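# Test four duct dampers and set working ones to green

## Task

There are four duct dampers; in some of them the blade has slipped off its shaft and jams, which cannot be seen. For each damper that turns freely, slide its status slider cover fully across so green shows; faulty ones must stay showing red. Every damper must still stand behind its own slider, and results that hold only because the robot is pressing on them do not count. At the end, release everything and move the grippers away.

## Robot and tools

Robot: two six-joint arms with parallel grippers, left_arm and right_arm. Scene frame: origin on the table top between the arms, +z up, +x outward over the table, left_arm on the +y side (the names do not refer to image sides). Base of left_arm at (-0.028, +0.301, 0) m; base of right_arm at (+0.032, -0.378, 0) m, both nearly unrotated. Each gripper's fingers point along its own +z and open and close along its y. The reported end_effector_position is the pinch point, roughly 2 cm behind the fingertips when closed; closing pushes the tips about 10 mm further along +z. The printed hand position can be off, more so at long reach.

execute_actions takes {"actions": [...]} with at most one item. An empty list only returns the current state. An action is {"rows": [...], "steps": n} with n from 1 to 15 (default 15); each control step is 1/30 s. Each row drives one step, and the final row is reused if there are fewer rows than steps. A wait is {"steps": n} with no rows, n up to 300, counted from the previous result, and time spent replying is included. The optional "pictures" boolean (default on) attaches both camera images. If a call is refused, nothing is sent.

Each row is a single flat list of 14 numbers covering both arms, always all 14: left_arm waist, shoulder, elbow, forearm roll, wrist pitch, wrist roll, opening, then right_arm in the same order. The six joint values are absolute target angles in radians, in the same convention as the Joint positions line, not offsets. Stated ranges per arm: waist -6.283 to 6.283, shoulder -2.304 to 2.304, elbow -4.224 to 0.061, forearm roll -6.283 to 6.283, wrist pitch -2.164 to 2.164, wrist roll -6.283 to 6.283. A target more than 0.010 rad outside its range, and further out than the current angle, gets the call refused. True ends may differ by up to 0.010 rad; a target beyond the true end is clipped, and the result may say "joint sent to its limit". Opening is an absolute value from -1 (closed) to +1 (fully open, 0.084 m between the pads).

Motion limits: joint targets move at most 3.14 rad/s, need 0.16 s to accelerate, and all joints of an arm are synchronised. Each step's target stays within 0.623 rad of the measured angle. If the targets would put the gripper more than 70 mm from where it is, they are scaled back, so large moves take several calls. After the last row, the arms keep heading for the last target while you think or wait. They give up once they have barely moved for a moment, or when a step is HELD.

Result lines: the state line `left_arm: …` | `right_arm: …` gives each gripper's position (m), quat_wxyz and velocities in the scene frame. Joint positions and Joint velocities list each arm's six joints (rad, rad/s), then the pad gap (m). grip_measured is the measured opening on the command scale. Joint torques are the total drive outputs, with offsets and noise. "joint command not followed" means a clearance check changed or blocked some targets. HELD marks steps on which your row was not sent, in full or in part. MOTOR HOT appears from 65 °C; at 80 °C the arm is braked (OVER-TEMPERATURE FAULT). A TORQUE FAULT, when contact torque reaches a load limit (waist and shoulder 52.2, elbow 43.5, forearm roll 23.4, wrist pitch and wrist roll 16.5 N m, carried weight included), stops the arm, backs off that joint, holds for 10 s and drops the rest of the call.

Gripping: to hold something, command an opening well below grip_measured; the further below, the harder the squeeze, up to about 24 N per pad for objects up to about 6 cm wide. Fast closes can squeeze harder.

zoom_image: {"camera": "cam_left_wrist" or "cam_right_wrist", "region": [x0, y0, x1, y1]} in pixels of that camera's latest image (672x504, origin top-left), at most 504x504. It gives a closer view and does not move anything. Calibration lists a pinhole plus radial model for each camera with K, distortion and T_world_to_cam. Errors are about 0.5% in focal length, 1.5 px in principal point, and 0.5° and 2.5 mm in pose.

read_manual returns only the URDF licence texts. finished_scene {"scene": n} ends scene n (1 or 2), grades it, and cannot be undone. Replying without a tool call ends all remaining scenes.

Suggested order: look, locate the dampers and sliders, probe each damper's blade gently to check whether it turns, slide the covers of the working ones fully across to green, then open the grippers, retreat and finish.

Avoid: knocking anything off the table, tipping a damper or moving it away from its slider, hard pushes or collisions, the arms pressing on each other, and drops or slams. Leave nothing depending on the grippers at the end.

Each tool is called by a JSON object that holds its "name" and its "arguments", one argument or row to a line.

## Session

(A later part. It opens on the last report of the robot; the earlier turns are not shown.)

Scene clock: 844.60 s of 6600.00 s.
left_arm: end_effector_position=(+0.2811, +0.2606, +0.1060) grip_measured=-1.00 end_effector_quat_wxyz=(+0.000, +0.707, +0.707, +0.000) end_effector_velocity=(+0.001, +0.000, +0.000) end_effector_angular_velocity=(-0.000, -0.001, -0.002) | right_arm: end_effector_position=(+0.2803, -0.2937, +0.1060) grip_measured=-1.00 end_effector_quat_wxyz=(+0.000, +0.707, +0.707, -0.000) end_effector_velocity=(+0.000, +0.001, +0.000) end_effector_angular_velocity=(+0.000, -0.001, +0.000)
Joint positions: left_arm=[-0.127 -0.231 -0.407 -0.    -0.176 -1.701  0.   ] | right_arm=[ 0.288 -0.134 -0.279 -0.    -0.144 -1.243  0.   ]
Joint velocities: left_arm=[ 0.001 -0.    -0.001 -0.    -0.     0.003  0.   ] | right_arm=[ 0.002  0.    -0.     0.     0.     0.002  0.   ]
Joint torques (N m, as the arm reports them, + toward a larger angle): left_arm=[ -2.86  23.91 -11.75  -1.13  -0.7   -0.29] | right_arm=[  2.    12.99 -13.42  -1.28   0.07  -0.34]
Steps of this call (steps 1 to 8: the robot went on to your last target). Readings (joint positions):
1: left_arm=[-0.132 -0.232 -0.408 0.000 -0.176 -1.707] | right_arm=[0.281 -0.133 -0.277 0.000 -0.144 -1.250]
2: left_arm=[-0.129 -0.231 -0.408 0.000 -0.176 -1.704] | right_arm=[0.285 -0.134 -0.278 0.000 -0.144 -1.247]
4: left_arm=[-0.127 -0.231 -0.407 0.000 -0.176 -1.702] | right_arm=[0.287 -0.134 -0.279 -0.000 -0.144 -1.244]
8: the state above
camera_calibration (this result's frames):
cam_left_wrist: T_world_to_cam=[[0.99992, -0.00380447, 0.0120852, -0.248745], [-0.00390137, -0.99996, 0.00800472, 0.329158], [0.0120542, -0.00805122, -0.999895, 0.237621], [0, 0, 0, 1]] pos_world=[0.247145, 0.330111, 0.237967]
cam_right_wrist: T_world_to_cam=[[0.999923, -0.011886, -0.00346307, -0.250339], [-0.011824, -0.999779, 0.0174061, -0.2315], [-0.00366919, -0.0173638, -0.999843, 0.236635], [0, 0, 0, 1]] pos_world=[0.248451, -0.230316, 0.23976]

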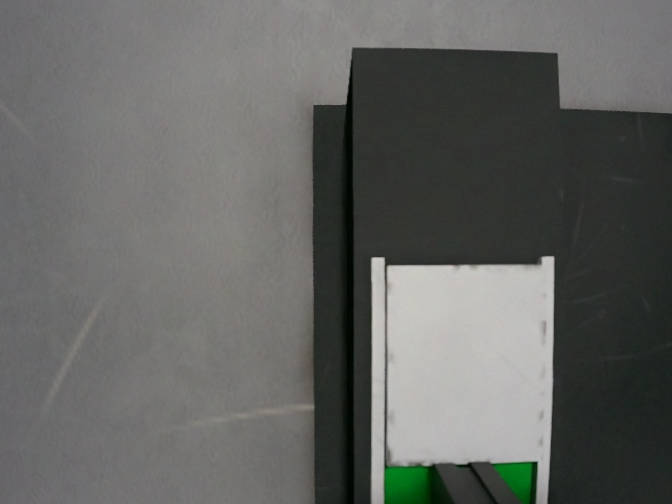

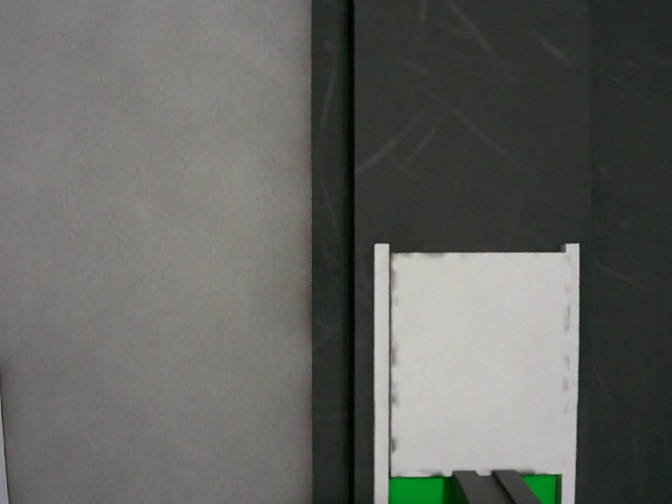

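{"name": "execute_actions", "arguments": {
  "actions": [
    {"rows": [[-0.1253,-0.231,-0.407,0,-0.176,-1.7001,-1,0.2894,-0.1347,-0.2789,0,-0.1442,-1.2414,-1],[-0.1243,-0.2309,-0.4069,0,-0.176,-1.6991,-1,0.2905,-0.1349,-0.2792,0,-0.1443,-1.2403,-1],[-0.1233,-0.2309,-0.4068,0,-0.1759,-1.6981,-1,0.2916,-0.1351,-0.2794,0,-0.1443,-1.2392,-1],[-0.1223,-0.2308,-0.4067,0,-0.1759,-1.6971,-1,0.2927,-0.1353,-0.2797,0,-0.1444,-1.2381,-1]], "steps": 10}
  ]
}}

Scene clock: 861.73 s of 6600.00 s.
left_arm: end_effector_position=(+0.2811, +0.2619, +0.1061) grip_measured=-1.00 end_effector_quat_wxyz=(+0.000, +0.707, +0.707, +0.000) end_effector_velocity=(-0.000, +0.001, -0.000) end_effector_angular_velocity=(+0.000, +0.000, +0.000) | right_arm: end_effector_position=(+0.2800, -0.2925, +0.1060) grip_measured=-1.00 end_effector_quat_wxyz=(-0.000, +0.707, +0.707, -0.000) end_effector_velocity=(-0.000, +0.001, -0.000) end_effector_angular_velocity=(+0.000, -0.000, +0.000)
Joint positions: left_arm=[-0.123 -0.231 -0.407 -0.    -0.176 -1.697  0.   ] | right_arm=[ 0.292 -0.135 -0.28  -0.    -0.145 -1.238  0.   ]
Joint velocities: left_arm=[ 0.002 -0.     0.001  0.     0.001  0.001  0.   ] | right_arm=[ 0.002 -0.001 -0.     0.     0.001  0.001  0.   ]
Joint torques (N m, as the arm reports them, + toward a larger angle): left_arm=[  0.77  21.49 -10.8   -0.01  -0.68  -0.26] | right_arm=[  6.83  10.75 -16.22  -1.5    1.1   -0.52]
Steps of this call (steps 1 to 30: the robot went on to your last target; steps 31 to 90: nothing new was sent; then 13.80 s passed at rest; steps 91 to 100: all 10 steps of this action). Readings (joint positions):
91: left_arm=[-0.126 -0.231 -0.407 0.000 -0.176 -1.701] | right_arm=[0.288 -0.135 -0.279 0.000 -0.144 -1.242]
92: left_arm=[-0.126 -0.231 -0.407 -0.000 -0.176 -1.701] | right_arm=[0.289 -0.135 -0.279 -0.000 -0.144 -1.242]
94: left_arm=[-0.125 -0.231 -0.407 -0.000 -0.176 -1.699] | right_arm=[0.290 -0.135 -0.279 -0.000 -0.145 -1.241]
98: left_arm=[-0.123 -0.231 -0.407 -0.000 -0.176 -1.697] | right_arm=[0.292 -0.135 -0.280 -0.000 -0.145 -1.238]
100: the state above
camera_calibration (this result's frames):
cam_left_wrist: T_world_to_cam=[[0.999922, -0.00380415, 0.0119278, -0.248709], [-0.00389991, -0.99996, 0.00801538, 0.330366], [0.0118968, -0.00806127, -0.999897, 0.237754], [0, 0, 0, 1]] pos_world=[0.24715, 0.331323, 0.238048]
cam_right_wrist: T_world_to_cam=[[0.99992, -0.0118757, -0.00426806, -0.249988], [-0.0117983, -0.999774, 0.0177087, -0.230391], [-0.0044774, -0.0176569, -0.999834, 0.236774], [0, 0, 0, 1]] pos_world=[0.24831, -0.229127, 0.239748]

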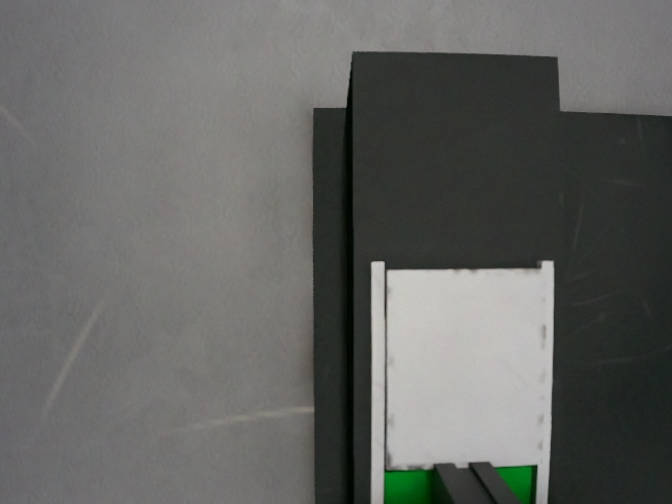

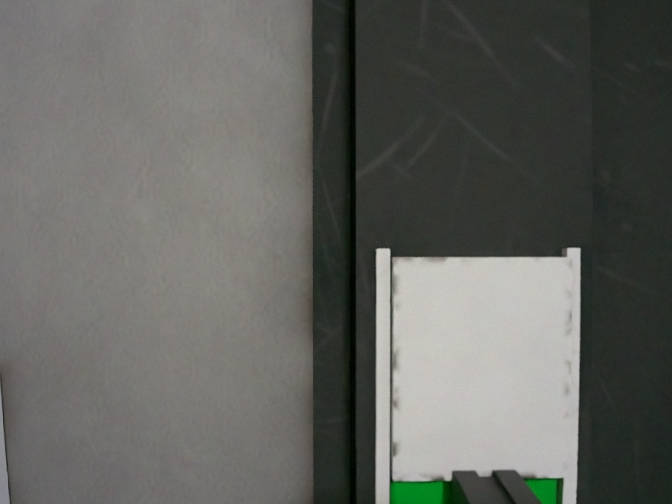

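{"name": "execute_actions", "arguments": {
  "actions": [
    {"rows": [[-0.1507,-0.2337,-0.4108,0,-0.1771,-1.7255,-1,0.2573,-0.13,-0.2732,0,-0.1432,-1.2735,-1],[-0.1507,-0.2337,-0.4108,0,-0.1771,-1.7255,-1,0.2573,-0.13,-0.2732,0,-0.1432,-1.2735,-1],[-0.1507,-0.2337,-0.4108,0,-0.1771,-1.7255,-1,0.2573,-0.13,-0.2732,0,-0.1432,-1.2735,-1],[-0.375, 0.024, -1.164, 0, -1.188, -0.379, -1, 0.424, 0.153, -1.044, 0, -1.197, 0.464, -1]], "steps": 15}
  ],
  "pictures": false
}}

{"name": "execute_actions", "arguments": {
  "actions": [
    {"steps": 30}
  ]
}}

Scene clock: 877.20 s of 6600.00 s.
left_arm: end_effector_position=(+0.3863, +0.1999, +0.2261) grip_measured=-1.00 end_effector_quat_wxyz=(+0.034, +0.828, +0.559, +0.031) end_effector_velocity=(+0.178, -0.156, +0.414) end_effector_angular_velocity=(+0.089, -0.025, -1.276) | right_arm: end_effector_position=(+0.3891, -0.2397, +0.2236) grip_measured=-1.00 end_effector_quat_wxyz=(+0.016, +0.782, +0.621, +0.053) end_effector_velocity=(+0.221, +0.156, +0.422) end_effector_angular_velocity=(+0.167, -0.116, -0.846)
Joint positions: left_arm=[-0.236 -0.131 -0.691  0.    -0.47  -1.429  0.   ] | right_arm=[ 0.33  -0.018 -0.561  0.    -0.431 -0.975  0.   ]
Joint velocities: left_arm=[-0.256  0.282 -0.849 -0.001 -1.128  1.025  0.   ] | right_arm=[ 0.173  0.311 -0.881 -0.001 -1.024  1.026  0.   ]
Joint torques (N m, as the arm reports them, + toward a larger angle): left_arm=[ -4.72  27.98 -18.55  -0.77   2.55   0.15] | right_arm=[ -1.55  15.7  -20.98  -1.93  -0.13  -0.13]
Steps of this call (steps 1 to 15: the robot went on to your last target; steps 16 to 90: nothing new was sent; then 11.97 s passed at rest; steps 91 to 105: all 15 steps of this action). Readings (joint positions):
91: left_arm=[-0.122 -0.231 -0.407 0.000 -0.176 -1.697] | right_arm=[0.293 -0.135 -0.280 0.000 -0.144 -1.238]
92: left_arm=[-0.126 -0.231 -0.407 0.000 -0.176 -1.702] | right_arm=[0.289 -0.135 -0.279 0.000 -0.144 -1.243]
94: left_arm=[-0.143 -0.233 -0.409 0.000 -0.177 -1.718] | right_arm=[0.268 -0.132 -0.276 0.000 -0.141 -1.263]
98: left_arm=[-0.174 -0.201 -0.485 0.000 -0.258 -1.641] | right_arm=[0.287 -0.096 -0.352 0.000 -0.220 -1.188]
105: the state above

Scene clock: 878.20 s of 6600.00 s.
left_arm: end_effector_position=(+0.3826, +0.1379, +0.4890) grip_measured=-1.00 end_effector_quat_wxyz=(-0.000, +1.000, +0.000, -0.000) end_effector_velocity=(+0.000, -0.000, +0.004) end_effector_angular_velocity=(-0.002, -0.004, -0.004) | right_arm: end_effector_position=(+0.3827, -0.2027, +0.4886) grip_measured=-1.00 end_effector_quat_wxyz=(+0.000, +1.000, +0.000, -0.000) end_effector_velocity=(+0.000, +0.000, +0.003) end_effector_angular_velocity=(+0.002, -0.004, -0.009)
Joint positions: left_arm=[-0.375  0.024 -1.163 -0.    -1.188 -0.379  0.   ] | right_arm=[ 0.424  0.153 -1.043 -0.    -1.197  0.463  0.   ]
Joint velocities: left_arm=[-0.001  0.002 -0.006  0.    -0.003  0.003  0.   ] | right_arm=[ 0.001  0.003 -0.005  0.    -0.002  0.01   0.   ]
Joint torques (N m, as the arm reports them, + toward a larger angle): left_arm=[ -4.31  24.13 -19.78  -0.41  -0.36  -0.27] | right_arm=[  1.77  12.93 -26.53  -2.15  -0.04   0.07]
Steps of this call (steps 1 to 30: the robot went on to your last target). Readings (joint positions):
1: left_arm=[-0.245 -0.121 -0.719 0.000 -0.505 -1.393] | right_arm=[0.335 -0.008 -0.590 0.000 -0.467 -0.939]
2: left_arm=[-0.253 -0.112 -0.749 0.000 -0.542 -1.356] | right_arm=[0.341 0.003 -0.620 0.000 -0.504 -0.902]
4: left_arm=[-0.270 -0.093 -0.806 0.000 -0.623 -1.275] | right_arm=[0.353 0.023 -0.678 0.000 -0.585 -0.821]
8: left_arm=[-0.302 -0.058 -0.914 0.000 -0.794 -1.082] | right_arm=[0.374 0.063 -0.790 0.000 -0.769 -0.627]
30: the state above
camera_calibration (this result's frames):
cam_left_wrist: T_world_to_cam=[[-0.00314489, -0.999928, 0.0115978, 0.166065], [-0.999957, 0.00324577, 0.00868894, 0.446111], [-0.00872595, -0.01157, -0.999895, 0.626768], [0, 0, 0, 1]] pos_world=[0.452083, 0.171856, 0.6209]
cam_right_wrist: T_world_to_cam=[[-0.010528, -0.99994, -0.00309595, -0.164153], [-0.999782, 0.0104704, 0.0180696, 0.436582], [-0.0180361, 0.00328551, -0.999832, 0.630796], [0, 0, 0, 1]] pos_world=[0.446135, -0.170787, 0.622293]

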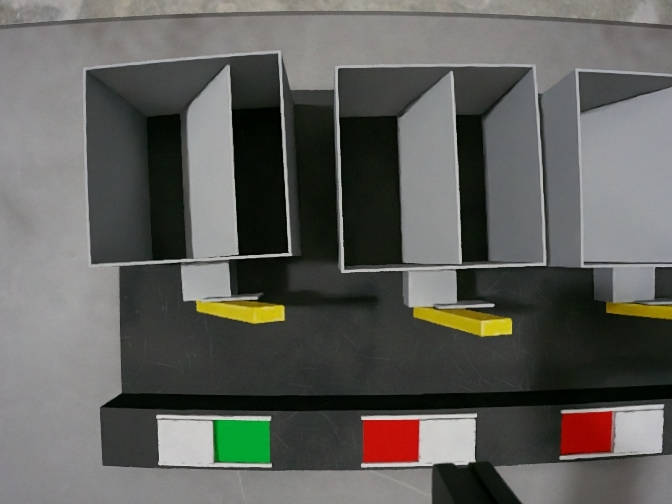

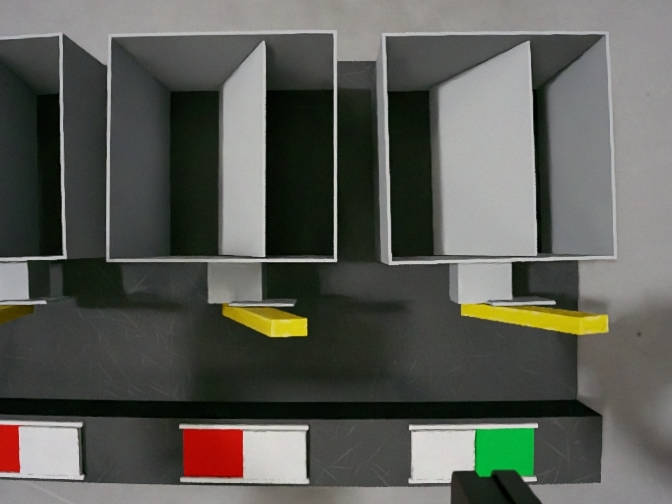

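{"name": "finished_scene", "arguments": {
  "scene": 1
}}

The scene is finished: the task was done.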